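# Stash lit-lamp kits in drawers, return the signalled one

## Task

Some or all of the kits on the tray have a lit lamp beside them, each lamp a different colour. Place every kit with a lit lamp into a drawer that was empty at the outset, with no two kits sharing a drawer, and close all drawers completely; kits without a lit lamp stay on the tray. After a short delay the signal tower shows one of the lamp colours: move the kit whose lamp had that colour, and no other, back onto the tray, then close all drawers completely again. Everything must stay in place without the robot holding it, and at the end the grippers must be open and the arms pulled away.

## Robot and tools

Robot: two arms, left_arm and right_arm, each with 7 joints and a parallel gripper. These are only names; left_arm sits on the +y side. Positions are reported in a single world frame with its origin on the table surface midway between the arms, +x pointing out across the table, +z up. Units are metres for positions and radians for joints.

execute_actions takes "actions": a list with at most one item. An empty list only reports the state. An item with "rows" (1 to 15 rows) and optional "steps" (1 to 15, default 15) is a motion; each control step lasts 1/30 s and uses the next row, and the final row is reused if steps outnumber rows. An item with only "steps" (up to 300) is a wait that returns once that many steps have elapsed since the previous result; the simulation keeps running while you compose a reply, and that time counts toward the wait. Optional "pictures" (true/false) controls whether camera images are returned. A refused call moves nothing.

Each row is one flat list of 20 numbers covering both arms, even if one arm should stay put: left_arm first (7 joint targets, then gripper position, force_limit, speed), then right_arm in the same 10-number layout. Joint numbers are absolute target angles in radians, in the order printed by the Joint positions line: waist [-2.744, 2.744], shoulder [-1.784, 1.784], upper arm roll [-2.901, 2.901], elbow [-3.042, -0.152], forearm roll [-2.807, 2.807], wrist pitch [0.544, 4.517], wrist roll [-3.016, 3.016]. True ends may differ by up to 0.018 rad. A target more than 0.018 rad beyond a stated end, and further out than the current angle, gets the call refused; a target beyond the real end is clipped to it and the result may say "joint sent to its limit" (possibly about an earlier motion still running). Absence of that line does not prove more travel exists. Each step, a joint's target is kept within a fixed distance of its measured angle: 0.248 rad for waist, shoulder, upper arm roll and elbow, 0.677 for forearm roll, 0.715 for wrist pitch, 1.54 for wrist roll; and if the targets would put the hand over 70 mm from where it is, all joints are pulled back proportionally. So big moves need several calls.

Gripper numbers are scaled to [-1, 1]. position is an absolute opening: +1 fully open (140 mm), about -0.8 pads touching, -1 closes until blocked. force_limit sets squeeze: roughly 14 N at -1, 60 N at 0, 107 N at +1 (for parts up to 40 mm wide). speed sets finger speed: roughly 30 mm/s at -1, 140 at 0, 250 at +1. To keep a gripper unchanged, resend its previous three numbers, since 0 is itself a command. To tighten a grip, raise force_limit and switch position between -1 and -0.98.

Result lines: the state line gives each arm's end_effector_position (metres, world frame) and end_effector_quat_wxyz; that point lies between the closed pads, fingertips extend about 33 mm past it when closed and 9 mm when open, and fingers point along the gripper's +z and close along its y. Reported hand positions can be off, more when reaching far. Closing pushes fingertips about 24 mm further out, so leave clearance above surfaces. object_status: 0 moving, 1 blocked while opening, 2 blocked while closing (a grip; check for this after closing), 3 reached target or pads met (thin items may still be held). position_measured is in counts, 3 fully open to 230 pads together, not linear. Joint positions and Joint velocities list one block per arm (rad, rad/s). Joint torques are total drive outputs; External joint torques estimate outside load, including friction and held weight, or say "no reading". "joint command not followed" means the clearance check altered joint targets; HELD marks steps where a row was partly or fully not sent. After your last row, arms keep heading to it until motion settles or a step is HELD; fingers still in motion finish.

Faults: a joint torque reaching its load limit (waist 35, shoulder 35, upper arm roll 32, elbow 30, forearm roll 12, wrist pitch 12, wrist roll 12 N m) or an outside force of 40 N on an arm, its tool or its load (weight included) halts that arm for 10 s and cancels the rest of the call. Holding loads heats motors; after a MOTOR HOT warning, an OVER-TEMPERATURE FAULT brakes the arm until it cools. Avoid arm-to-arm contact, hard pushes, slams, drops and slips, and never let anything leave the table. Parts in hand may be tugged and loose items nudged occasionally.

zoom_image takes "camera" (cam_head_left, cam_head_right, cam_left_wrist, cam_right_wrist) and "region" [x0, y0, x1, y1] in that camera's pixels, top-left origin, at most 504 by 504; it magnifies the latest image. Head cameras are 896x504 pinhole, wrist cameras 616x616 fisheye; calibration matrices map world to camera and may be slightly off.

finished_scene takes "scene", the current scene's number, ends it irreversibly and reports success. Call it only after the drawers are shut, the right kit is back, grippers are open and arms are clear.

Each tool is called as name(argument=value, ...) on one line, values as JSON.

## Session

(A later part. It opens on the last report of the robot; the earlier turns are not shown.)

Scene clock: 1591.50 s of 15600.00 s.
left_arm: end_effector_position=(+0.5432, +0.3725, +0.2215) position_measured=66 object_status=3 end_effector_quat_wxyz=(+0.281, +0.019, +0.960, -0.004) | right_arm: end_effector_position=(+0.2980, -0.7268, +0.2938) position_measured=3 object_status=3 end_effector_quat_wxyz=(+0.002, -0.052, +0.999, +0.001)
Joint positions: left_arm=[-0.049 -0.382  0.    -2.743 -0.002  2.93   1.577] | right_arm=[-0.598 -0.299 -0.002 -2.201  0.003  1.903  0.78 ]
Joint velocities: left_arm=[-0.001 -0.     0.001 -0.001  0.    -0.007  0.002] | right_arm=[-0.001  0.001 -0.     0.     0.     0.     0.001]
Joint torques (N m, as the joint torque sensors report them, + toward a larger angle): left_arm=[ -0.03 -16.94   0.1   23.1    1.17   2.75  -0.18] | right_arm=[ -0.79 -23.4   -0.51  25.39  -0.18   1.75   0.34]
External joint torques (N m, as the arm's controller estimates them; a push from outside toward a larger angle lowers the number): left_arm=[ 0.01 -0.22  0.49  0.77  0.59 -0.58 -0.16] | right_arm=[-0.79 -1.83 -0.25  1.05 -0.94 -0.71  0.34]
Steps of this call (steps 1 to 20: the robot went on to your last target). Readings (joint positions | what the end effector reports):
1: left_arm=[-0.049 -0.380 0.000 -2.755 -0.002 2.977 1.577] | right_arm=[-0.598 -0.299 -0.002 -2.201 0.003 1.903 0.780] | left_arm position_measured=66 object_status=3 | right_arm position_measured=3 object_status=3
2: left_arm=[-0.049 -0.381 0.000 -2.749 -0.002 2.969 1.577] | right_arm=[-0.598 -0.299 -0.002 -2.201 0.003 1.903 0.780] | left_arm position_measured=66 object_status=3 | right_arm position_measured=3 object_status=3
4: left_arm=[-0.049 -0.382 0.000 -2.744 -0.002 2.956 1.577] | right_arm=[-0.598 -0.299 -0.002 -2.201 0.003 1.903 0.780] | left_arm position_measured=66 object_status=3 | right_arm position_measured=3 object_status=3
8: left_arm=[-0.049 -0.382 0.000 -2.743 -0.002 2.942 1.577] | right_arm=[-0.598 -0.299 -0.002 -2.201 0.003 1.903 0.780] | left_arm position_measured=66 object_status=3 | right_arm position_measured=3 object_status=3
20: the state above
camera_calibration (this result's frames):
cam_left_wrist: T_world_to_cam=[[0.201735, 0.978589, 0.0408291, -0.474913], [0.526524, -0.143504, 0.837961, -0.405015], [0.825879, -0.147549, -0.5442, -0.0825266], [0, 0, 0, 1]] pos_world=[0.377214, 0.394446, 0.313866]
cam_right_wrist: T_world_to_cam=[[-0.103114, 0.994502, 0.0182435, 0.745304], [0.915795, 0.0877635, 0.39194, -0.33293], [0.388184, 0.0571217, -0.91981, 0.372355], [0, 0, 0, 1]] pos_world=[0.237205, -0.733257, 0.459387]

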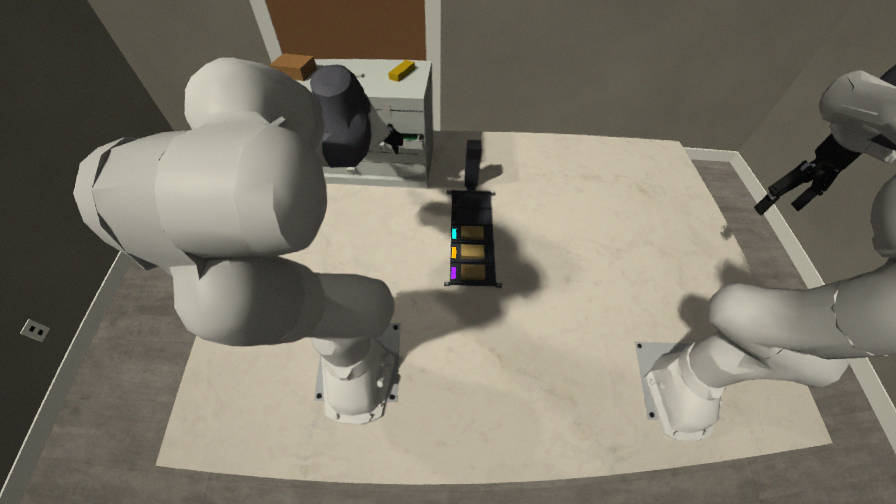

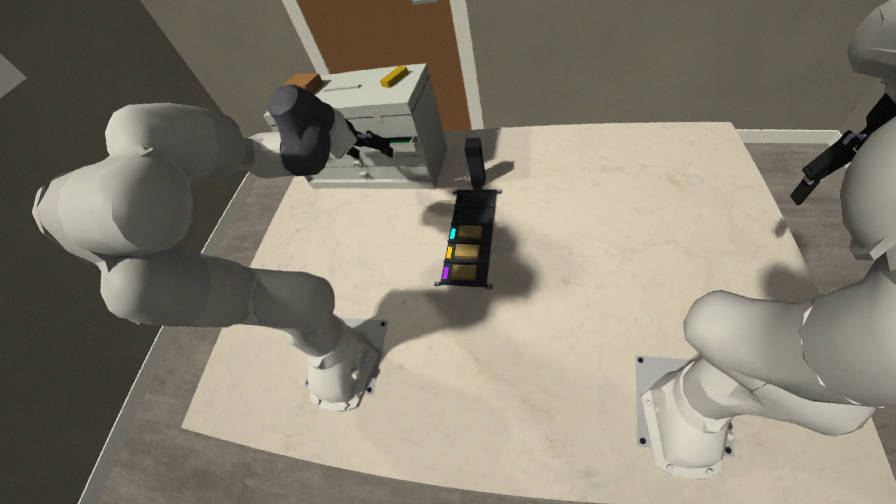

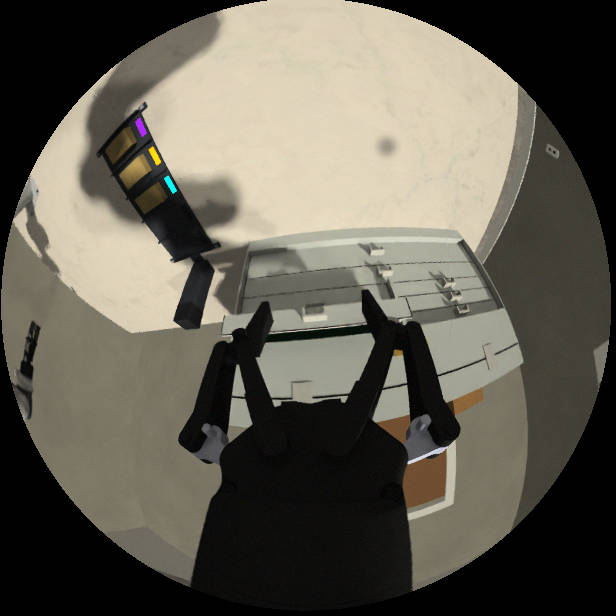

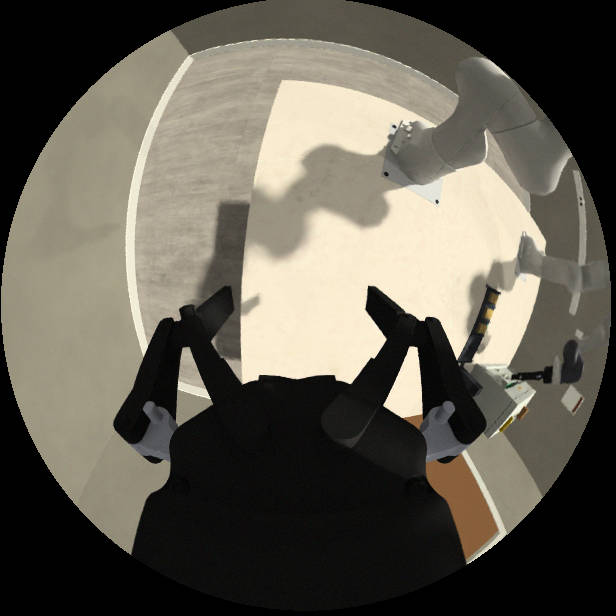

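execute_actions(actions=[{"rows":[[-0.05,-0.3825,0,-2.741,0,2.928,1.571,-1,-0.4,-0.3,-0.6,-0.3,0,-2.2,0,1.9,0.785,1,0,0]],"steps":15}], pictures=false)

execute_actions(actions=[{"steps":25}], pictures=false)

execute_actions(actions=[{"rows":[[-0.05,-0.395,0,-2.752,0,2.92,1.571,-1,-0.4,-0.3,-0.6,-0.3,0,-2.2,0,1.9,0.785,1,0,0],[-0.05,-0.41,0,-2.764,0,2.917,1.571,-1,-0.4,-0.3,-0.6,-0.3,0,-2.2,0,1.9,0.785,1,0,0],[-0.05,-0.4245,0,-2.776,0,2.914,1.571,-1,-0.4,-0.3,-0.6,-0.3,0,-2.2,0,1.9,0.785,1,0,0],[-0.05,-0.439,0,-2.788,0,2.911,1.571,-1,-0.4,-0.3,-0.6,-0.3,0,-2.2,0,1.9,0.785,1,0,0],[-0.05,-0.454,0,-2.8,0,2.908,1.571,-1,-0.4,-0.3,-0.6,-0.3,0,-2.2,0,1.9,0.785,1,0,0],[-0.049,-0.469,0,-2.811,0,2.905,1.571,-1,-0.4,-0.3,-0.6,-0.3,0,-2.2,0,1.9,0.785,1,0,0],[-0.049,-0.483,0,-2.823,0,2.902,1.571,-1,-0.4,-0.3,-0.6,-0.3,0,-2.2,0,1.9,0.785,1,0,0],[-0.049,-0.498,0,-2.835,0,2.898,1.571,-1,-0.4,-0.3,-0.6,-0.3,0,-2.2,0,1.9,0.785,1,0,0],[-0.049,-0.513,0,-2.847,0,2.893,1.571,-1,-0.4,-0.3,-0.6,-0.3,0,-2.2,0,1.9,0.785,1,0,0],[-0.049,-0.527,0,-2.858,0,2.887,1.571,-1,-0.4,-0.3,-0.6,-0.3,0,-2.2,0,1.9,0.785,1,0,0],[-0.049,-0.5421,0,-2.87,0,2.881,1.571,-1,-0.4,-0.3,-0.6,-0.3,0,-2.2,0,1.9,0.785,1,0,0],[-0.048,-0.559,0,-2.881,0,2.875,1.571,-1,-0.4,-0.3,-0.6,-0.3,0,-2.2,0,1.9,0.785,1,0,0],[-0.048,-0.576,0,-2.892,0,2.869,1.571,-1,-0.4,-0.3,-0.6,-0.3,0,-2.2,0,1.9,0.785,1,0,0],[-0.048,-0.593,0,-2.903,0,2.863,1.571,-1,-0.4,-0.3,-0.6,-0.3,0,-2.2,0,1.9,0.785,1,0,0],[-0.048,-0.61,0,-2.914,0,2.857,1.571,-1,-0.4,-0.3,-0.6,-0.3,0,-2.2,0,1.9,0.785,1,0,0]],"steps":15}], pictures=false)

execute_actions(actions=[{"rows":[[-0.048,-0.627,0,-2.925,0,2.851,1.571,-1,-0.4,-0.3,-0.6,-0.3,0,-2.2,0,1.9,0.785,1,0,0],[-0.048,-0.644,0,-2.936,0,2.845,1.571,-1,-0.4,-0.3,-0.6,-0.3,0,-2.2,0,1.9,0.785,1,0,0],[-0.048,-0.66,0,-2.947,0,2.84,1.571,-1,-0.4,-0.3,-0.6,-0.3,0,-2.2,0,1.9,0.785,1,0,0],[-0.048,-0.677,0,-2.958,0,2.837,1.571,-1,-0.4,-0.3,-0.6,-0.3,0,-2.2,0,1.9,0.785,1,0,0],[-0.048,-0.694,0,-2.969,0,2.837,1.571,-1,-0.4,-0.3,-0.6,-0.3,0,-2.2,0,1.9,0.785,1,0,0],[-0.048,-0.7109,0,-2.98,0,2.837,1.571,-1,-0.4,-0.3,-0.6,-0.3,0,-2.2,0,1.9,0.785,1,0,0]],"steps":15}])

zoom_image(camera="cam_head_right", region=[260, 60, 460, 200])

Scene clock: 1618.40 s of 15600.00 s.
left_arm: end_effector_position=(+0.5430, +0.3725, +0.2214) position_measured=146 object_status=0 end_effector_quat_wxyz=(+0.280, +0.019, +0.960, -0.004) | right_arm: end_effector_position=(+0.2980, -0.7268, +0.2938) position_measured=3 object_status=3 end_effector_quat_wxyz=(+0.002, -0.052, +0.999, +0.001)
Joint positions: left_arm=[-0.049 -0.382  0.    -2.742 -0.002  2.929  1.577] | right_arm=[-0.598 -0.299 -0.002 -2.201  0.003  1.903  0.78 ]
Joint velocities: left_arm=[-0.    -0.001 -0.001 -0.001 -0.001 -0.     0.001] | right_arm=[ 0.003  0.001  0.    -0.     0.    -0.    -0.002]
Joint torques (N m, as the joint torque sensors report them, + toward a larger angle): left_arm=[ -1.38 -16.92  -0.18  22.09   1.15   3.29  -0.28] | right_arm=[ -0.73 -23.62  -0.56  24.85  -0.26   1.74   0.37]
External joint torques (N m, as the arm's controller estimates them; a push from outside toward a larger angle lowers the number): left_arm=[-1.33 -0.13  0.21 -0.3   0.56 -0.06 -0.26] | right_arm=[-0.77 -2.06 -0.34  0.57 -1.02 -0.71  0.37]
Steps of this call (steps 1 to 15: the robot went on to your last target; steps 16 to 90: nothing new was sent; then 23.40 s passed at rest; steps 91 to 105: all 15 steps of this action). Readings (joint positions | what the end effector reports):
91: left_arm=[-0.049 -0.382 0.000 -2.742 -0.002 2.929 1.577] | right_arm=[-0.598 -0.299 -0.002 -2.201 0.003 1.903 0.780] | left_arm position_measured=66 object_status=0 | right_arm position_measured=3 object_status=3
92: left_arm=[-0.049 -0.382 0.000 -2.742 -0.002 2.929 1.577] | right_arm=[-0.598 -0.299 -0.002 -2.201 0.003 1.903 0.780] | left_arm position_measured=71 object_status=0 | right_arm position_measured=3 object_status=3
94: left_arm=[-0.049 -0.382 0.000 -2.742 -0.002 2.929 1.577] | right_arm=[-0.598 -0.299 -0.002 -2.201 0.003 1.903 0.780] | left_arm position_measured=83 object_status=0 | right_arm position_measured=3 object_status=3
98: left_arm=[-0.049 -0.382 0.000 -2.742 -0.002 2.929 1.577] | right_arm=[-0.598 -0.299 -0.002 -2.201 0.003 1.903 0.780] | left_arm position_measured=106 object_status=0 | right_arm position_measured=3 object_status=3
105: the state above

Scene clock: 1619.23 s of 15600.00 s.
left_arm: end_effector_position=(+0.5432, +0.3700, +0.2217) position_measured=191 object_status=2 end_effector_quat_wxyz=(+0.281, +0.021, +0.960, -0.005) | right_arm: end_effector_position=(+0.2980, -0.7268, +0.2938) position_measured=3 object_status=3 end_effector_quat_wxyz=(+0.002, -0.052, +0.999, +0.001)
Joint positions: left_arm=[-0.052 -0.382 -0.001 -2.742 -0.001  2.929  1.577] | right_arm=[-0.598 -0.299 -0.002 -2.201  0.003  1.903  0.78 ]
Joint velocities: left_arm=[ 0.     0.001  0.    -0.     0.     0.     0.   ] | right_arm=[-0.     0.001  0.    -0.    -0.001 -0.    -0.   ]
Joint torques (N m, as the joint torque sensors report them, + toward a larger angle): left_arm=[  0.4  -16.56   1.09  22.36   1.17   3.26  -0.13] | right_arm=[ -0.86 -23.7   -0.28  25.31  -0.23   1.83   0.42]
External joint torques (N m, as the arm's controller estimates them; a push from outside toward a larger angle lowers the number): left_arm=[ 0.4   0.19  1.43 -0.04  0.59 -0.09 -0.12] | right_arm=[-0.93 -2.12 -0.1   0.99 -0.98 -0.62  0.42]
Steps of this call (steps 1 to 15: the robot went on to your last target; steps 16 to 25: nothing new was sent). Readings (joint positions | what the end effector reports):
1: left_arm=[-0.049 -0.382 0.000 -2.742 -0.002 2.929 1.577] | right_arm=[-0.598 -0.299 -0.002 -2.201 0.003 1.903 0.780] | left_arm position_measured=152 object_status=0 | right_arm position_measured=3 object_status=3
2: left_arm=[-0.049 -0.382 0.000 -2.742 -0.002 2.929 1.577] | right_arm=[-0.598 -0.299 -0.002 -2.201 0.003 1.903 0.780] | left_arm position_measured=158 object_status=0 | right_arm position_measured=3 object_status=3
4: left_arm=[-0.049 -0.382 0.000 -2.742 -0.002 2.929 1.577] | right_arm=[-0.598 -0.299 -0.002 -2.201 0.003 1.903 0.780] | left_arm position_measured=169 object_status=0 | right_arm position_measured=3 object_status=3
8: left_arm=[-0.052 -0.382 -0.001 -2.742 -0.001 2.929 1.577] | right_arm=[-0.598 -0.299 -0.002 -2.201 0.003 1.903 0.780] | left_arm position_measured=191 object_status=0 | right_arm position_measured=3 object_status=3
25: the state above
All arms were judged still, so your last target was given up. Only a new action makes them travel on or press farther. Fingers that are still opening or closing keep moving.

Scene clock: 1619.73 s of 15600.00 s.
left_arm: end_effector_position=(+0.4916, +0.3725, +0.2225) position_measured=191 object_status=2 end_effector_quat_wxyz=(+0.281, +0.021, +0.960, -0.004) | right_arm: end_effector_position=(+0.2980, -0.7268, +0.2938) position_measured=3 object_status=3 end_effector_quat_wxyz=(+0.002, -0.052, +0.999, +0.001)
Joint positions: left_arm=[-0.051 -0.573 -0.001 -2.889 -0.001  2.886  1.577] | right_arm=[-0.598 -0.299 -0.002 -2.201  0.003  1.903  0.78 ]
Joint velocities: left_arm=[ 0.003 -0.477 -0.    -0.323  0.001 -0.156 -0.001] | right_arm=[-0.     0.001 -0.    -0.     0.     0.     0.001]
Joint torques (N m, as the joint torque sensors report them, + toward a larger angle): left_arm=[ 0.8  -9.41  0.79 22.83  1.07  3.07 -0.26] | right_arm=[ -0.93 -23.83  -0.68  25.12  -0.28   1.79   0.44]
External joint torques (N m, as the arm's controller estimates them; a push from outside toward a larger angle lowers the number): left_arm=[ 0.91 -1.47  1.33 -1.68  0.46 -0.56 -0.25] | right_arm=[-0.92 -2.22 -0.41  0.81 -1.03 -0.66  0.44]
Steps of this call (steps 1 to 15: all 15 steps of this action). Readings (joint positions | what the end effector reports):
1: left_arm=[-0.052 -0.384 -0.001 -2.744 -0.001 2.929 1.577] | right_arm=[-0.598 -0.299 -0.002 -2.201 0.003 1.903 0.780] | left_arm position_measured=191 object_status=2 | right_arm position_measured=3 object_status=3
2: left_arm=[-0.052 -0.390 -0.001 -2.749 -0.001 2.928 1.577] | right_arm=[-0.598 -0.299 -0.002 -2.201 0.003 1.903 0.780] | left_arm position_measured=191 object_status=2 | right_arm position_measured=3 object_status=3
4: left_arm=[-0.052 -0.411 -0.001 -2.766 -0.001 2.924 1.577] | right_arm=[-0.598 -0.299 -0.002 -2.201 0.003 1.903 0.780] | left_arm position_measured=191 object_status=2 | right_arm position_measured=3 object_status=3
8: left_arm=[-0.051 -0.465 -0.001 -2.810 -0.001 2.915 1.577] | right_arm=[-0.598 -0.299 -0.002 -2.201 0.003 1.903 0.780] | left_arm position_measured=191 object_status=2 | right_arm position_measured=3 object_status=3
15: the state above

Scene clock: 1620.23 s of 15600.00 s.
left_arm: end_effector_position=(+0.4605, +0.3739, +0.2228) position_measured=191 object_status=2 end_effector_quat_wxyz=(+0.283, +0.021, +0.959, -0.004) | right_arm: end_effector_position=(+0.2980, -0.7268, +0.2938) position_measured=3 object_status=3 end_effector_quat_wxyz=(+0.002, -0.052, +0.999, +0.001)
Joint positions: left_arm=[-0.05  -0.708 -0.001 -2.978 -0.001  2.844  1.577] | right_arm=[-0.598 -0.299 -0.002 -2.201  0.003  1.903  0.78 ]
Joint velocities: left_arm=[ 0.    -0.008  0.    -0.003  0.001 -0.01   0.001] | right_arm=[ 0.    -0.001 -0.     0.     0.001 -0.    -0.   ]
Joint torques (N m, as the joint torque sensors report them, + toward a larger angle): left_arm=[ 0.38 -8.2   0.49 21.44  1.21  2.67 -0.26] | right_arm=[ -1.11 -23.47  -0.46  25.24  -0.27   1.77   0.36]
External joint torques (N m, as the arm's controller estimates them; a push from outside toward a larger angle lowers the number): left_arm=[ 0.37 -1.46  1.07 -1.89  0.58 -0.68 -0.25] | right_arm=[-1.13 -1.83 -0.23  0.9  -1.02 -0.68  0.36]
Steps of this call (steps 1 to 15: all 15 steps of this action). Readings (joint positions | what the end effector reports):
1: left_arm=[-0.051 -0.589 -0.001 -2.900 -0.001 2.880 1.577] | right_arm=[-0.598 -0.299 -0.002 -2.201 0.003 1.903 0.780] | left_arm position_measured=191 object_status=2 | right_arm position_measured=3 object_status=3
2: left_arm=[-0.051 -0.606 -0.001 -2.911 -0.001 2.875 1.577] | right_arm=[-0.598 -0.299 -0.002 -2.201 0.003 1.903 0.780] | left_arm position_measured=191 object_status=2 | right_arm position_measured=3 object_status=3
4: left_arm=[-0.051 -0.639 -0.001 -2.934 -0.001 2.864 1.577] | right_arm=[-0.598 -0.299 -0.002 -2.201 0.003 1.903 0.780] | left_arm position_measured=191 object_status=2 | right_arm position_measured=3 object_status=3
8: left_arm=[-0.050 -0.694 -0.001 -2.970 -0.001 2.850 1.577] | right_arm=[-0.598 -0.299 -0.002 -2.201 0.003 1.903 0.780] | left_arm position_measured=191 object_status=2 | right_arm position_measured=3 object_status=3
15: the state above
camera_calibration (this result's frames):
cam_left_wrist: T_world_to_cam=[[0.204905, 0.977855, 0.0425873, -0.461267], [0.522672, -0.146104, 0.839921, -0.360106], [0.827543, -0.149845, -0.541034, -0.0139468], [0, 0, 0, 1]] pos_world=[0.294275, 0.39635, 0.314559]
cam_right_wrist: T_world_to_cam=[[-0.103114, 0.994502, 0.0182407, 0.745306], [0.915795, 0.0877648, 0.391941, -0.33293], [0.388185, 0.0571194, -0.91981, 0.372354], [0, 0, 0, 1]] pos_world=[0.237205, -0.733257, 0.459389]

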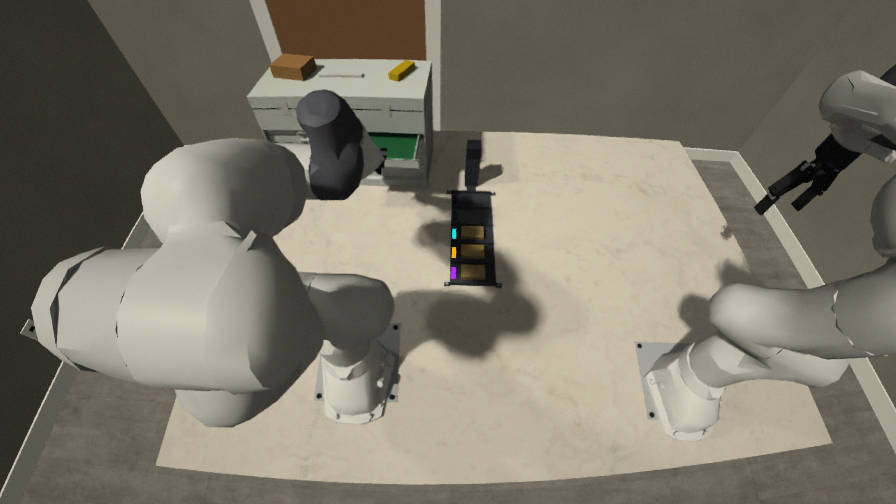

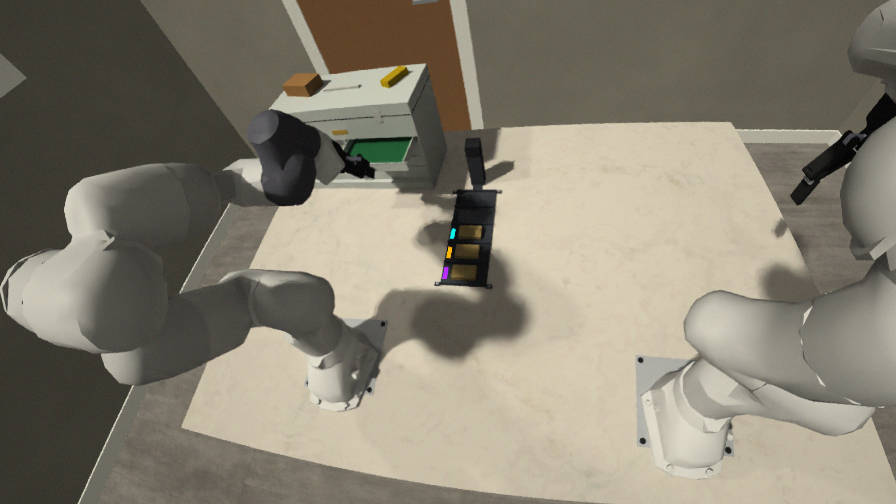

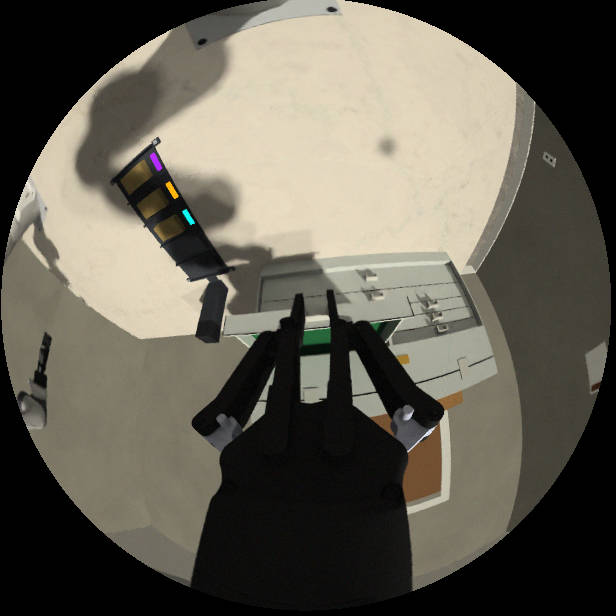

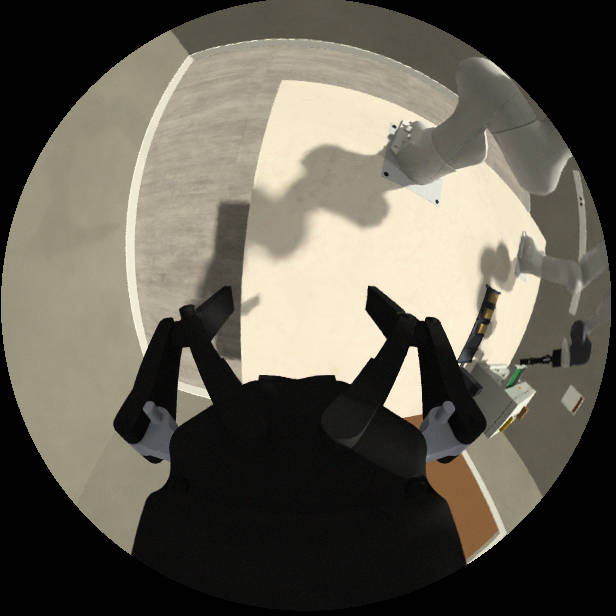

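Region (260, 60, 460, 200) of cam_head_right's 896x504 image, scaled by 2.520, with more detail than that image has; it fills the top 353 rows of this view, and the rest is white.

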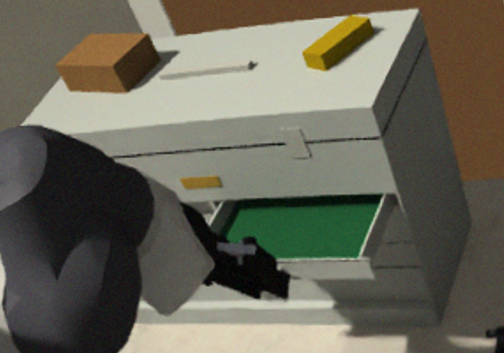

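execute_actions(actions=[{"rows":[[-0.05,-0.7109,0,-2.98,0,2.84,1.571,0.5,-0.2,0,-0.6,-0.3,0,-2.2,0,1.9,0.785,1,0,0]],"steps":15}], pictures=false)

execute_actions(actions=[{"rows":[[-0.05,-0.75,0,-2.98,0,2.3,1.571,0.5,-0.2,0,-0.6,-0.3,0,-2.2,0,1.9,0.785,1,0,0]],"steps":15}], pictures=false)

execute_actions(actions=[{"rows":[[-0.6605,-0.6,0,-2.8,0,2.2,0.926,0.5,-0.2,0,-0.6,-0.3,0,-2.2,0,1.9,0.785,1,0,0]],"steps":15}], pictures=false)

execute_actions(actions=[{"steps":10}], pictures=false)

execute_actions(actions=[{"rows":[[-0.6605,-0.2,0,-2.5,0,2.4,0.926,0.5,-0.2,0,-0.6,-0.3,0,-2.2,0,1.9,0.785,1,0,0],[-0.6605,-0.2,0,-2.5,0,2.4,0.926,0.5,-0.2,0,-0.6,-0.3,0,-2.2,0,1.9,0.785,1,0,0],[-0.6605,-0.2,0,-2.5,0,2.4,0.926,0.5,-0.2,0,-0.6,-0.3,0,-2.2,0,1.9,0.785,1,0,0],[-0.6605,-0.2,0,-2.5,0,2.4,0.926,0.5,-0.2,0,-0.6,-0.3,0,-2.2,0,1.9,0.785,1,0,0],[-0.6605,-0.2,0,-2.5,0,2.4,0.926,0.5,-0.2,0,-0.6,-0.3,0,-2.2,0,1.9,0.785,1,0,0],[-0.6605,-0.2,0,-2.5,0,2.4,0.926,0.5,-0.2,0,-0.6,-0.3,0,-2.2,0,1.9,0.785,1,0,0],[-0.6605,-0.2,0,-2.5,0,2.4,0.926,0.5,-0.2,0,-0.6,-0.3,0,-2.2,0,1.9,0.785,1,0,0],[-0.6605,-0.2,0,-2.5,0,2.4,0.926,0.5,-0.2,0,-0.6,-0.3,0,-2.2,0,1.9,0.785,1,0,0],[-0.6605,0.021,0,-2.413,0,2.438,0.926,0.5,-0.2,0,-0.6,-0.3,0,-2.2,0,1.9,0.785,1,0,0]],"steps":15}], pictures=false)

execute_actions(actions=[{"steps":30}])

Scene clock: 1660.60 s of 15600.00 s.
left_arm: end_effector_position=(+0.4601, +0.3739, +0.2227) position_measured=86 object_status=0 end_effector_quat_wxyz=(+0.282, +0.021, +0.959, -0.004) | right_arm: end_effector_position=(+0.2980, -0.7268, +0.2938) position_measured=3 object_status=3 end_effector_quat_wxyz=(+0.002, -0.052, +0.999, +0.001)
Joint positions: left_arm=[-0.05  -0.709 -0.001 -2.979 -0.001  2.842  1.577] | right_arm=[-0.598 -0.299 -0.002 -2.201  0.003  1.903  0.78 ]
Joint velocities: left_arm=[ 0.    -0.     0.001  0.    -0.001  0.     0.001] | right_arm=[-0.001  0.001 -0.     0.002 -0.001 -0.     0.001]
Joint torques (N m, as the joint torque sensors report them, + toward a larger angle): left_arm=[-0.62 -7.    1.19 21.97  1.22  3.1  -0.28] | right_arm=[ -1.07 -23.41  -0.96  24.97  -0.21   1.76   0.38]
External joint torques (N m, as the arm's controller estimates them; a push from outside toward a larger angle lowers the number): left_arm=[-0.65 -0.28  1.75 -1.34  0.59 -0.24 -0.27] | right_arm=[-1.02 -1.69 -0.65  0.51 -0.96 -0.71  0.38]
Steps of this call (steps 1 to 15: the robot went on to your last target; steps 16 to 90: nothing new was sent; then 36.87 s passed at rest; steps 91 to 105: all 15 steps of this action). Readings (joint positions | what the end effector reports):
91: left_arm=[-0.050 -0.709 -0.001 -2.978 -0.001 2.843 1.577] | right_arm=[-0.598 -0.299 -0.002 -2.201 0.003 1.903 0.780] | left_arm position_measured=191 object_status=0 | right_arm position_measured=3 object_status=3
92: left_arm=[-0.050 -0.709 -0.001 -2.979 -0.001 2.842 1.577] | right_arm=[-0.598 -0.299 -0.002 -2.201 0.003 1.903 0.780] | left_arm position_measured=190 object_status=0 | right_arm position_measured=3 object_status=3
94: left_arm=[-0.050 -0.709 -0.001 -2.979 -0.001 2.842 1.577] | right_arm=[-0.598 -0.299 -0.002 -2.201 0.003 1.903 0.780] | left_arm position_measured=170 object_status=0 | right_arm position_measured=3 object_status=3
98: left_arm=[-0.050 -0.709 -0.001 -2.979 -0.001 2.842 1.577] | right_arm=[-0.598 -0.299 -0.002 -2.201 0.003 1.903 0.780] | left_arm position_measured=139 object_status=0 | right_arm position_measured=3 object_status=3
105: the state above

Scene clock: 1661.10 s of 15600.00 s.
left_arm: end_effector_position=(+0.3364, +0.3784, +0.1451) position_measured=66 object_status=3 end_effector_quat_wxyz=(+0.063, +0.021, +0.998, -0.001) | right_arm: end_effector_position=(+0.2980, -0.7268, +0.2938) position_measured=3 object_status=3 end_effector_quat_wxyz=(+0.002, -0.052, +0.999, +0.001)
Joint positions: left_arm=[-0.05  -0.747 -0.001 -2.98  -0.001  2.358  1.577] | right_arm=[-0.598 -0.299 -0.002 -2.201  0.003  1.903  0.78 ]
Joint velocities: left_arm=[ 0.001 -0.007  0.001  0.001  0.002 -0.331  0.   ] | right_arm=[-0.002 -0.001 -0.    -0.001  0.001 -0.    -0.001]
Joint torques (N m, as the joint torque sensors report them, + toward a larger angle): left_arm=[-1.4  -6.38  0.99 22.36  1.2   2.2  -0.21] | right_arm=[ -1.08 -23.81  -0.94  25.13  -0.22   1.83   0.41]
External joint torques (N m, as the arm's controller estimates them; a push from outside toward a larger angle lowers the number): left_arm=[-1.42 -0.81  1.6  -1.16  0.54 -0.67 -0.21] | right_arm=[-1.01 -2.14 -0.61  0.8  -0.97 -0.61  0.41]
Steps of this call (steps 1 to 15: all 15 steps of this action). Readings (joint positions | what the end effector reports):
1: left_arm=[-0.050 -0.714 -0.001 -2.977 -0.001 2.806 1.577] | right_arm=[-0.598 -0.299 -0.002 -2.201 0.003 1.903 0.780] | left_arm position_measured=79 object_status=0 | right_arm position_measured=3 object_status=3
2: left_arm=[-0.050 -0.719 -0.001 -2.977 -0.001 2.764 1.577] | right_arm=[-0.598 -0.299 -0.002 -2.201 0.003 1.903 0.780] | left_arm position_measured=71 object_status=0 | right_arm position_measured=3 object_status=3
4: left_arm=[-0.050 -0.728 -0.001 -2.977 -0.001 2.683 1.577] | right_arm=[-0.598 -0.299 -0.002 -2.201 0.003 1.903 0.780] | left_arm position_measured=66 object_status=0 | right_arm position_measured=3 object_status=3
8: left_arm=[-0.050 -0.741 -0.001 -2.978 -0.001 2.524 1.577] | right_arm=[-0.598 -0.299 -0.002 -2.201 0.003 1.903 0.780] | left_arm position_measured=66 object_status=0 | right_arm position_measured=3 object_status=3
15: the state above

Scene clock: 1661.60 s of 15600.00 s.
left_arm: end_effector_position=(+0.2829, +0.1861, +0.1639) position_measured=66 object_status=3 end_effector_quat_wxyz=(+0.007, +0.075, +0.997, -0.004) | right_arm: end_effector_position=(+0.2980, -0.7268, +0.2938) position_measured=3 object_status=3 end_effector_quat_wxyz=(+0.002, -0.052, +0.999, +0.001)
Joint positions: left_arm=[-0.654 -0.602 -0.004 -2.802 -0.002  2.216  1.079] | right_arm=[-0.598 -0.299 -0.002 -2.201  0.003  1.903  0.78 ]
Joint velocities: left_arm=[-0.057  0.007  0.01   0.001 -0.    -0.07  -0.483] | right_arm=[ 0.002 -0.001  0.001 -0.    -0.     0.    -0.001]
Joint torques (N m, as the joint torque sensors report them, + toward a larger angle): left_arm=[-1.49 -8.38  2.29 23.9   1.31  2.03 -0.34] | right_arm=[ -0.93 -23.72  -0.63  25.29  -0.23   1.79   0.39]
External joint torques (N m, as the arm's controller estimates them; a push from outside toward a larger angle lowers the number): left_arm=[-2.07  1.63  2.26  0.81  0.66 -0.47 -0.35] | right_arm=[-0.98 -2.01 -0.43  0.92 -0.99 -0.67  0.39]
Steps of this call (steps 1 to 15: all 15 steps of this action). Readings (joint positions | what the end effector reports):
1: left_arm=[-0.095 -0.719 0.008 -2.949 -0.002 2.332 1.527] | right_arm=[-0.598 -0.299 -0.002 -2.201 0.003 1.903 0.780] | left_arm position_measured=66 object_status=3 | right_arm position_measured=3 object_status=3
2: left_arm=[-0.159 -0.684 0.008 -2.908 -0.002 2.314 1.476] | right_arm=[-0.598 -0.299 -0.002 -2.201 0.003 1.903 0.780] | left_arm position_measured=66 object_status=3 | right_arm position_measured=3 object_status=3
4: left_arm=[-0.287 -0.644 0.006 -2.852 -0.002 2.286 1.388] | right_arm=[-0.598 -0.299 -0.002 -2.201 0.003 1.903 0.780] | left_arm position_measured=66 object_status=3 | right_arm position_measured=3 object_status=3
8: left_arm=[-0.538 -0.613 0.002 -2.811 -0.002 2.249 1.247] | right_arm=[-0.598 -0.299 -0.002 -2.201 0.003 1.903 0.780] | left_arm position_measured=66 object_status=3 | right_arm position_measured=3 object_status=3
15: the state above

Scene clock: 1661.93 s of 15600.00 s.
left_arm: end_effector_position=(+0.2799, +0.1871, +0.1631) position_measured=66 object_status=3 end_effector_quat_wxyz=(+0.003, +0.028, +1.000, -0.002) | right_arm: end_effector_position=(+0.2980, -0.7268, +0.2938) position_measured=3 object_status=3 end_effector_quat_wxyz=(+0.002, -0.052, +0.999, +0.001)
Joint positions: left_arm=[-0.657 -0.602 -0.003 -2.802 -0.002  2.206  0.982] | right_arm=[-0.598 -0.299 -0.002 -2.201  0.003  1.903  0.78 ]
Joint velocities: left_arm=[-0.    -0.     0.001  0.    -0.    -0.009 -0.161] | right_arm=[ 0.     0.002 -0.002  0.     0.     0.    -0.001]
Joint torques (N m, as the joint torque sensors report them, + toward a larger angle): left_arm=[-2.4  -7.85  1.95 22.95  1.36  1.85 -0.26] | right_arm=[ -0.83 -23.71  -0.37  25.27  -0.23   1.82   0.39]
External joint torques (N m, as the arm's controller estimates them; a push from outside toward a larger angle lowers the number): left_arm=[-2.42  2.09  2.42 -0.11  0.72 -0.61 -0.26] | right_arm=[-0.78 -2.16 -0.05  0.94 -0.99 -0.64  0.39]
Steps of this call (steps 1 to 10: the robot went on to your last target). Readings (joint positions | what the end effector reports):
1: left_arm=[-0.655 -0.602 -0.004 -2.802 -0.002 2.214 1.064] | right_arm=[-0.598 -0.299 -0.002 -2.201 0.003 1.903 0.780] | left_arm position_measured=66 object_status=3 | right_arm position_measured=3 object_status=3
2: left_arm=[-0.656 -0.602 -0.004 -2.802 -0.002 2.212 1.050] | right_arm=[-0.598 -0.299 -0.002 -2.201 0.003 1.903 0.780] | left_arm position_measured=66 object_status=3 | right_arm position_measured=3 object_status=3
4: left_arm=[-0.657 -0.602 -0.003 -2.802 -0.002 2.209 1.027] | right_arm=[-0.598 -0.299 -0.002 -2.201 0.003 1.903 0.780] | left_arm position_measured=66 object_status=3 | right_arm position_measured=3 object_status=3
8: left_arm=[-0.657 -0.602 -0.003 -2.802 -0.002 2.206 0.994] | right_arm=[-0.598 -0.299 -0.002 -2.201 0.003 1.903 0.780] | left_arm position_measured=66 object_status=3 | right_arm position_measured=3 object_status=3
10: the state above

Scene clock: 1662.43 s of 15600.00 s.
left_arm: end_effector_position=(+0.3888, +0.1047, +0.0854) position_measured=66 object_status=3 end_effector_quat_wxyz=(-0.014, +0.009, +1.000, +0.010) | right_arm: end_effector_position=(+0.2980, -0.7268, +0.2938) position_measured=3 object_status=3 end_effector_quat_wxyz=(+0.002, -0.052, +0.999, +0.001)
Joint positions: left_arm=[-0.658  0.016 -0.002 -2.427 -0.002  2.408  0.945] | right_arm=[-0.598 -0.299 -0.002 -2.201  0.003  1.903  0.78 ]
Joint velocities: left_arm=[-0.001  0.182  0.     0.067 -0.     0.125 -0.041] | right_arm=[ 0.     0.     0.001 -0.001  0.001  0.    -0.001]
Joint torques (N m, as the joint torque sensors report them, + toward a larger angle): left_arm=[ -1.48 -34.26   2.11  25.21   1.27   4.01  -0.33] | right_arm=[ -0.54 -23.48  -0.75  25.36  -0.26   1.78   0.33]
External joint torques (N m, as the arm's controller estimates them; a push from outside toward a larger angle lowers the number): left_arm=[-1.46  2.15  2.1   0.66  0.74  0.98 -0.34] | right_arm=[-0.56 -1.9  -0.51  1.06 -1.01 -0.66  0.33]
Steps of this call (steps 1 to 15: all 15 steps of this action). Readings (joint positions | what the end effector reports):
1: left_arm=[-0.657 -0.575 -0.002 -2.776 -0.002 2.215 0.979] | right_arm=[-0.598 -0.299 -0.002 -2.201 0.003 1.903 0.780] | left_arm position_measured=66 object_status=3 | right_arm position_measured=3 object_status=3
2: left_arm=[-0.657 -0.535 -0.002 -2.736 -0.002 2.231 0.977] | right_arm=[-0.598 -0.299 -0.002 -2.201 0.003 1.903 0.780] | left_arm position_measured=66 object_status=3 | right_arm position_measured=3 object_status=3
4: left_arm=[-0.657 -0.444 -0.002 -2.650 -0.002 2.265 0.972] | right_arm=[-0.598 -0.299 -0.002 -2.201 0.003 1.903 0.780] | left_arm position_measured=66 object_status=3 | right_arm position_measured=3 object_status=3
8: left_arm=[-0.658 -0.247 -0.002 -2.527 -0.002 2.339 0.959] | right_arm=[-0.598 -0.299 -0.002 -2.201 0.003 1.903 0.780] | left_arm position_measured=66 object_status=3 | right_arm position_measured=3 object_status=3
15: the state above

Scene clock: 1663.43 s of 15600.00 s.
left_arm: end_effector_position=(+0.3999, +0.0963, +0.0899) position_measured=66 object_status=3 end_effector_quat_wxyz=(-0.001, +0.004, +1.000, +0.000) | right_arm: end_effector_position=(+0.2980, -0.7268, +0.2938) position_measured=3 object_status=3 end_effector_quat_wxyz=(+0.002, -0.052, +0.999, +0.001)
Joint positions: left_arm=[-0.658  0.021 -0.002 -2.414 -0.002  2.434  0.933] | right_arm=[-0.598 -0.299 -0.002 -2.201  0.003  1.903  0.78 ]
Joint velocities: left_arm=[ 0.     0.001  0.     0.     0.001  0.    -0.003] | right_arm=[0.    0.001 0.001 0.001 0.    0.    0.001]
Joint torques (N m, as the joint torque sensors report them, + toward a larger angle): left_arm=[ -2.35 -29.47   1.44  21.59   1.16   3.15  -0.2 ] | right_arm=[ -0.7  -23.55  -0.49  25.25  -0.23   1.78   0.39]
External joint torques (N m, as the arm's controller estimates them; a push from outside toward a larger angle lowers the number): left_arm=[-2.46 -0.3   1.31  0.95  0.65  0.71 -0.2 ] | right_arm=[-0.7  -1.94 -0.25  0.91 -0.99 -0.67  0.39]
Steps of this call (steps 1 to 30: the robot went on to your last target). Readings (joint positions | what the end effector reports):
1: left_arm=[-0.658 0.020 -0.002 -2.425 -0.002 2.412 0.944] | right_arm=[-0.598 -0.299 -0.002 -2.201 0.003 1.903 0.780] | left_arm position_measured=66 object_status=3 | right_arm position_measured=3 object_status=3
2: left_arm=[-0.658 0.021 -0.002 -2.422 -0.002 2.416 0.942] | right_arm=[-0.598 -0.299 -0.002 -2.201 0.003 1.903 0.780] | left_arm position_measured=66 object_status=3 | right_arm position_measured=3 object_status=3
4: left_arm=[-0.658 0.021 -0.002 -2.418 -0.002 2.422 0.941] | right_arm=[-0.598 -0.299 -0.002 -2.201 0.003 1.903 0.780] | left_arm position_measured=66 object_status=3 | right_arm position_measured=3 object_status=3
8: left_arm=[-0.658 0.021 -0.002 -2.415 -0.002 2.429 0.938] | right_arm=[-0.598 -0.299 -0.002 -2.201 0.003 1.903 0.780] | left_arm position_measured=66 object_status=3 | right_arm position_measured=3 object_status=3
30: the state above
All arms were judged still, so your last target was given up. Only a new action makes them travel on or press farther. Fingers that are still opening or closing keep moving.
camera_calibration (this result's frames):
cam_left_wrist: T_world_to_cam=[[0.165719, 0.984571, -0.0561861, -0.147866], [0.899685, -0.127608, 0.417472, -0.371911], [0.403862, -0.119733, -0.906951, 0.122189], [0, 0, 0, 1]] pos_world=[0.309759, 0.112756, 0.257774]
cam_right_wrist: T_world_to_cam=[[-0.103114, 0.994502, 0.0182407, 0.745306], [0.915795, 0.0877649, 0.391941, -0.33293], [0.388185, 0.0571195, -0.91981, 0.372354], [0, 0, 0, 1]] pos_world=[0.237205, -0.733257, 0.459389]

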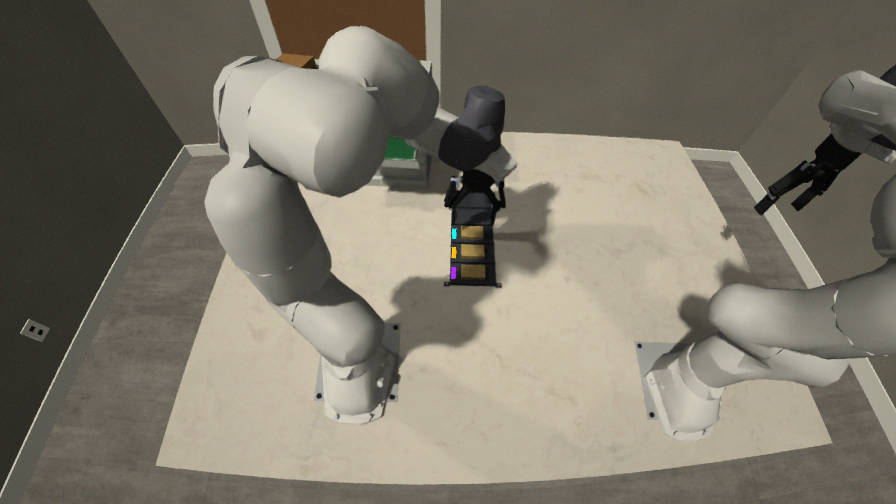

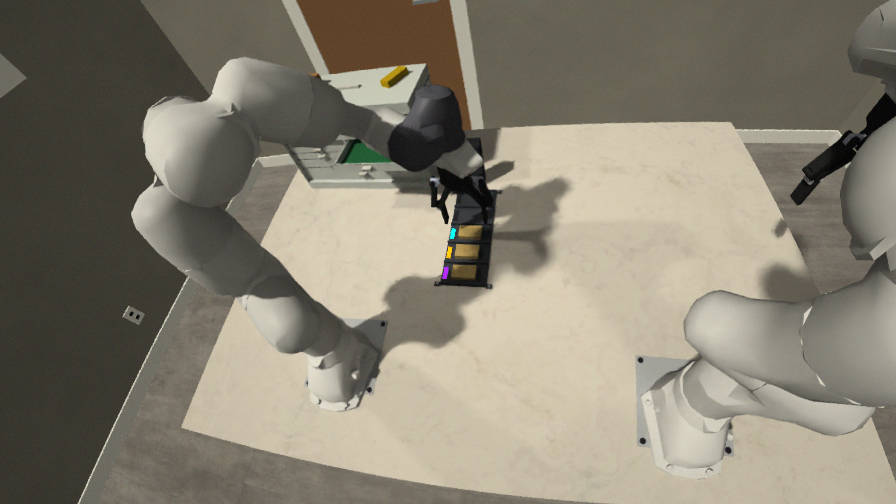

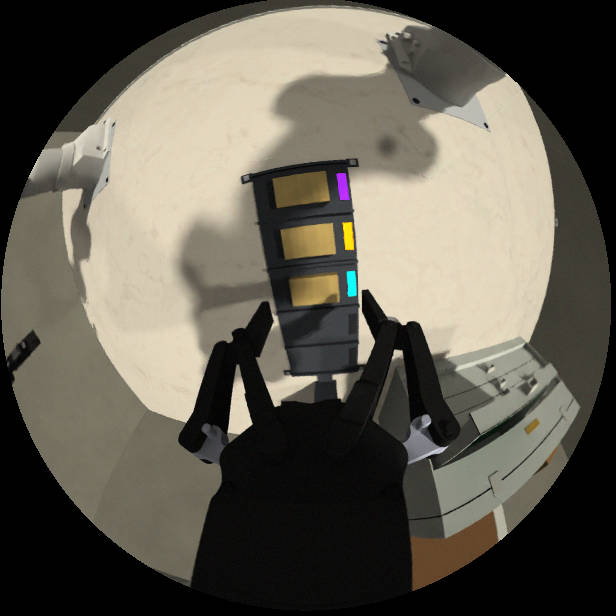

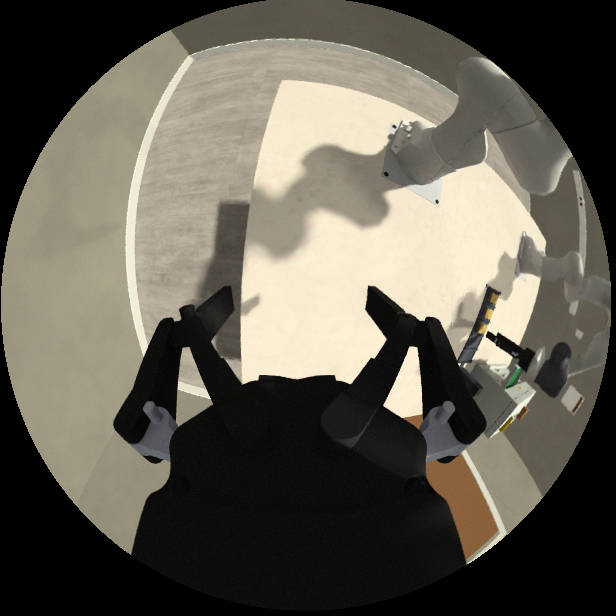

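execute_actions(actions=[{"rows":[[-0.669,0.02,0,-2.426,0,2.48,0.92,0.5,-0.2,0,-0.6,-0.3,0,-2.2,0,1.9,0.785,1,0,0],[-0.669,0.03,0,-2.428,0,2.5,0.92,0.5,-0.2,0,-0.6,-0.3,0,-2.2,0,1.9,0.785,1,0,0],[-0.669,0.04,0,-2.43,0,2.515,0.92,0.5,-0.2,0,-0.6,-0.3,0,-2.2,0,1.9,0.785,1,0,0],[-0.669,0.052,0,-2.432,0,2.53,0.92,0.5,-0.2,0,-0.6,-0.3,0,-2.2,0,1.9,0.785,1,0,0],[-0.669,0.064,0,-2.435,0,2.545,0.92,0.5,-0.2,0,-0.6,-0.3,0,-2.2,0,1.9,0.785,1,0,0],[-0.669,0.076,0,-2.437,0,2.56,0.92,0.5,-0.2,0,-0.6,-0.3,0,-2.2,0,1.9,0.785,1,0,0],[-0.669,0.088,0,-2.44,0,2.575,0.92,0.5,-0.2,0,-0.6,-0.3,0,-2.2,0,1.9,0.785,1,0,0],[-0.669,0.1,0,-2.442,0,2.588,0.92,0.5,-0.2,0,-0.6,-0.3,0,-2.2,0,1.9,0.785,1,0,0],[-0.669,0.11,0,-2.444,0,2.588,0.92,0.5,-0.2,0,-0.6,-0.3,0,-2.2,0,1.9,0.785,1,0,0],[-0.669,0.12,0,-2.446,0,2.588,0.92,0.5,-0.2,0,-0.6,-0.3,0,-2.2,0,1.9,0.785,1,0,0],[-0.669,0.128,0,-2.448,0,2.588,0.92,0.5,-0.2,0,-0.6,-0.3,0,-2.2,0,1.9,0.785,1,0,0],[-0.669,0.1346,0,-2.449,0,2.588,0.92,0.5,-0.2,0,-0.6,-0.3,0,-2.2,0,1.9,0.785,1,0,0]],"steps":15}], pictures=false)

execute_actions(actions=[{"steps":15}], pictures=false)

execute_actions(actions=[{"rows":[[-0.669,0.1346,0,-2.449,0,2.588,0.92,-1,-0.2,-0.5,-0.6,-0.3,0,-2.2,0,1.9,0.785,1,0,0]],"steps":15}], pictures=false)

execute_actions(actions=[{"steps":15}], pictures=false)

Scene clock: 1693.03 s of 15600.00 s.
left_arm: end_effector_position=(+0.3920, +0.0979, +0.0346) position_measured=66 object_status=3 end_effector_quat_wxyz=(-0.005, +0.004, +1.000, +0.003) | right_arm: end_effector_position=(+0.2980, -0.7268, +0.2938) position_measured=3 object_status=3 end_effector_quat_wxyz=(+0.002, -0.052, +0.999, +0.001)
Joint positions: left_arm=[-0.666  0.131 -0.001 -2.449 -0.002  2.568  0.928] | right_arm=[-0.598 -0.299 -0.002 -2.201  0.003  1.903  0.78 ]
Joint velocities: left_arm=[-0.001  0.07  -0.001 -0.021  0.001  0.083 -0.004] | right_arm=[-0.    -0.001  0.    -0.001 -0.001 -0.001 -0.001]
Joint torques (N m, as the joint torque sensors report them, + toward a larger angle): left_arm=[ -2.47 -32.51   1.86  18.74   1.04   3.63  -0.19] | right_arm=[ -1.17 -23.93  -0.43  25.31  -0.26   1.82   0.39]
External joint torques (N m, as the arm's controller estimates them; a push from outside toward a larger angle lowers the number): left_arm=[-2.41  1.39  1.8  -1.86  0.6   0.88 -0.19] | right_arm=[-1.18 -2.26 -0.18  0.95 -1.01 -0.63  0.39]
Steps of this call (steps 1 to 90: nothing new was sent; then 26.10 s passed at rest; steps 91 to 105: all 15 steps of this action). Readings (joint positions | what the end effector reports):
91: left_arm=[-0.660 0.021 -0.001 -2.417 -0.002 2.441 0.932] | right_arm=[-0.598 -0.299 -0.002 -2.201 0.003 1.903 0.780] | left_arm position_measured=66 object_status=3 | right_arm position_measured=3 object_status=3
92: left_arm=[-0.661 0.022 -0.001 -2.419 -0.002 2.451 0.932] | right_arm=[-0.598 -0.299 -0.002 -2.201 0.003 1.903 0.780] | left_arm position_measured=66 object_status=3 | right_arm position_measured=3 object_status=3
94: left_arm=[-0.664 0.031 -0.001 -2.423 -0.002 2.473 0.931] | right_arm=[-0.598 -0.299 -0.002 -2.201 0.003 1.903 0.780] | left_arm position_measured=66 object_status=3 | right_arm position_measured=3 object_status=3
98: left_arm=[-0.666 0.072 -0.001 -2.433 -0.002 2.524 0.929] | right_arm=[-0.598 -0.299 -0.002 -2.201 0.003 1.903 0.780] | left_arm position_measured=66 object_status=3 | right_arm position_measured=3 object_status=3
105: the state above

Scene clock: 1693.53 s of 15600.00 s.
left_arm: end_effector_position=(+0.3952, +0.0955, +0.0348) position_measured=66 object_status=3 end_effector_quat_wxyz=(-0.000, +0.004, +1.000, -0.000) | right_arm: end_effector_position=(+0.2980, -0.7268, +0.2938) position_measured=3 object_status=3 end_effector_quat_wxyz=(+0.002, -0.052, +0.999, +0.001)
Joint positions: left_arm=[-0.666  0.134 -0.001 -2.449 -0.002  2.583  0.927] | right_arm=[-0.598 -0.299 -0.002 -2.201  0.003  1.903  0.78 ]
Joint velocities: left_arm=[-0.001 -0.001  0.     0.     0.     0.005 -0.001] | right_arm=[ 0.    -0.001  0.    -0.    -0.001  0.001 -0.001]
Joint torques (N m, as the joint torque sensors report them, + toward a larger angle): left_arm=[ -2.17 -30.25   1.36  18.34   1.06   3.15  -0.39] | right_arm=[ -1.07 -23.68  -0.68  25.32  -0.26   1.81   0.38]
External joint torques (N m, as the arm's controller estimates them; a push from outside toward a larger angle lowers the number): left_arm=[-2.09  0.76  1.33 -0.35  0.63  0.7  -0.39] | right_arm=[-1.12 -2.1  -0.48  1.01 -1.02 -0.64  0.38]
Steps of this call (steps 1 to 15: the robot went on to your last target). Readings (joint positions | what the end effector reports):
1: left_arm=[-0.666 0.133 -0.001 -2.449 -0.002 2.570 0.928] | right_arm=[-0.598 -0.299 -0.002 -2.201 0.003 1.903 0.780] | left_arm position_measured=66 object_status=3 | right_arm position_measured=3 object_status=3
2: left_arm=[-0.666 0.133 -0.001 -2.449 -0.002 2.573 0.928] | right_arm=[-0.598 -0.299 -0.002 -2.201 0.003 1.903 0.780] | left_arm position_measured=66 object_status=3 | right_arm position_measured=3 object_status=3
4: left_arm=[-0.666 0.134 -0.001 -2.449 -0.002 2.576 0.928] | right_arm=[-0.598 -0.299 -0.002 -2.201 0.003 1.903 0.780] | left_arm position_measured=66 object_status=3 | right_arm position_measured=3 object_status=3
8: left_arm=[-0.666 0.134 -0.001 -2.449 -0.002 2.580 0.927] | right_arm=[-0.598 -0.299 -0.002 -2.201 0.003 1.903 0.780] | left_arm position_measured=66 object_status=3 | right_arm position_measured=3 object_status=3
15: the state above

Scene clock: 1694.03 s of 15600.00 s.
left_arm: end_effector_position=(+0.3957, +0.0950, +0.0353) position_measured=130 object_status=0 end_effector_quat_wxyz=(+0.000, +0.004, +1.000, -0.001) | right_arm: end_effector_position=(+0.2980, -0.7268, +0.2938) position_measured=3 object_status=3 end_effector_quat_wxyz=(+0.002, -0.052, +0.999, +0.001)
Joint positions: left_arm=[-0.666  0.133 -0.001 -2.449 -0.002  2.584  0.927] | right_arm=[-0.598 -0.299 -0.002 -2.201  0.003  1.903  0.78 ]
Joint velocities: left_arm=[-0.001  0.001 -0.001  0.     0.001 -0.     0.   ] | right_arm=[-0.     0.     0.001  0.     0.     0.001 -0.   ]
Joint torques (N m, as the joint torque sensors report them, + toward a larger angle): left_arm=[ -2.34 -30.62   1.42  18.77   1.05   3.16  -0.27] | right_arm=[ -0.74 -24.04  -0.55  25.11  -0.21   1.79   0.39]
External joint torques (N m, as the arm's controller estimates them; a push from outside toward a larger angle lowers the number): left_arm=[-2.19 -0.87  1.45  0.89  0.63  0.86 -0.26] | right_arm=[-0.71 -2.4  -0.26  0.75 -0.96 -0.66  0.39]
Steps of this call (steps 1 to 15: all 15 steps of this action). Readings (joint positions | what the end effector reports):
1: left_arm=[-0.666 0.134 -0.001 -2.449 -0.002 2.583 0.927] | right_arm=[-0.598 -0.299 -0.002 -2.201 0.003 1.903 0.780] | left_arm position_measured=66 object_status=0 | right_arm position_measured=3 object_status=3
2: left_arm=[-0.666 0.134 -0.001 -2.449 -0.002 2.583 0.927] | right_arm=[-0.598 -0.299 -0.002 -2.201 0.003 1.903 0.780] | left_arm position_measured=70 object_status=0 | right_arm position_measured=3 object_status=3
4: left_arm=[-0.666 0.134 -0.001 -2.449 -0.002 2.583 0.927] | right_arm=[-0.598 -0.299 -0.002 -2.201 0.003 1.903 0.780] | left_arm position_measured=79 object_status=0 | right_arm position_measured=3 object_status=3
8: left_arm=[-0.666 0.134 -0.001 -2.449 -0.002 2.584 0.927] | right_arm=[-0.598 -0.299 -0.002 -2.201 0.003 1.903 0.780] | left_arm position_measured=98 object_status=0 | right_arm position_measured=3 object_status=3
15: the state above

Scene clock: 1694.53 s of 15600.00 s.
left_arm: end_effector_position=(+0.3957, +0.0950, +0.0353) position_measured=132 object_status=2 end_effector_quat_wxyz=(+0.000, +0.004, +1.000, -0.001) | right_arm: end_effector_position=(+0.2980, -0.7268, +0.2938) position_measured=3 object_status=3 end_effector_quat_wxyz=(+0.002, -0.052, +0.999, +0.001)
Joint positions: left_arm=[-0.666  0.133 -0.001 -2.449 -0.002  2.584  0.927] | right_arm=[-0.598 -0.299 -0.002 -2.201  0.003  1.903  0.78 ]
Joint velocities: left_arm=[-0.001  0.     0.    -0.002  0.     0.001  0.   ] | right_arm=[ 0.     0.    -0.    -0.001  0.001 -0.     0.001]
Joint torques (N m, as the joint torque sensors report them, + toward a larger angle): left_arm=[ -2.41 -30.02   1.38  18.75   1.08   3.25  -0.21] | right_arm=[ -0.93 -23.56  -0.34  25.02  -0.27   1.79   0.44]
External joint torques (N m, as the arm's controller estimates them; a push from outside toward a larger angle lowers the number): left_arm=[-2.37  0.89  1.3   0.13  0.65  0.81 -0.21] | right_arm=[-0.97 -1.93 -0.13  0.73 -1.03 -0.65  0.44]
Steps of this call (steps 1 to 15: the robot went on to your last target). Readings (joint positions | what the end effector reports):
1: left_arm=[-0.666 0.133 -0.001 -2.449 -0.002 2.584 0.927] | right_arm=[-0.598 -0.299 -0.002 -2.201 0.003 1.903 0.780] | left_arm position_measured=132 object_status=0 | right_arm position_measured=3 object_status=3
2: left_arm=[-0.666 0.133 -0.001 -2.449 -0.002 2.584 0.927] | right_arm=[-0.598 -0.299 -0.002 -2.201 0.003 1.903 0.780] | left_arm position_measured=132 object_status=0 | right_arm position_measured=3 object_status=3
4: left_arm=[-0.666 0.133 -0.001 -2.449 -0.002 2.584 0.927] | right_arm=[-0.598 -0.299 -0.002 -2.201 0.003 1.903 0.780] | left_arm position_measured=132 object_status=0 | right_arm position_measured=3 object_status=3
8: left_arm=[-0.666 0.133 -0.001 -2.449 -0.002 2.584 0.927] | right_arm=[-0.598 -0.299 -0.002 -2.201 0.003 1.903 0.780] | left_arm position_measured=132 object_status=2 | right_arm position_measured=3 object_status=3
15: the state above
All arms were judged still, so your last target was given up. Only a new action makes them travel on or press farther. Fingers that are still opening or closing keep moving.


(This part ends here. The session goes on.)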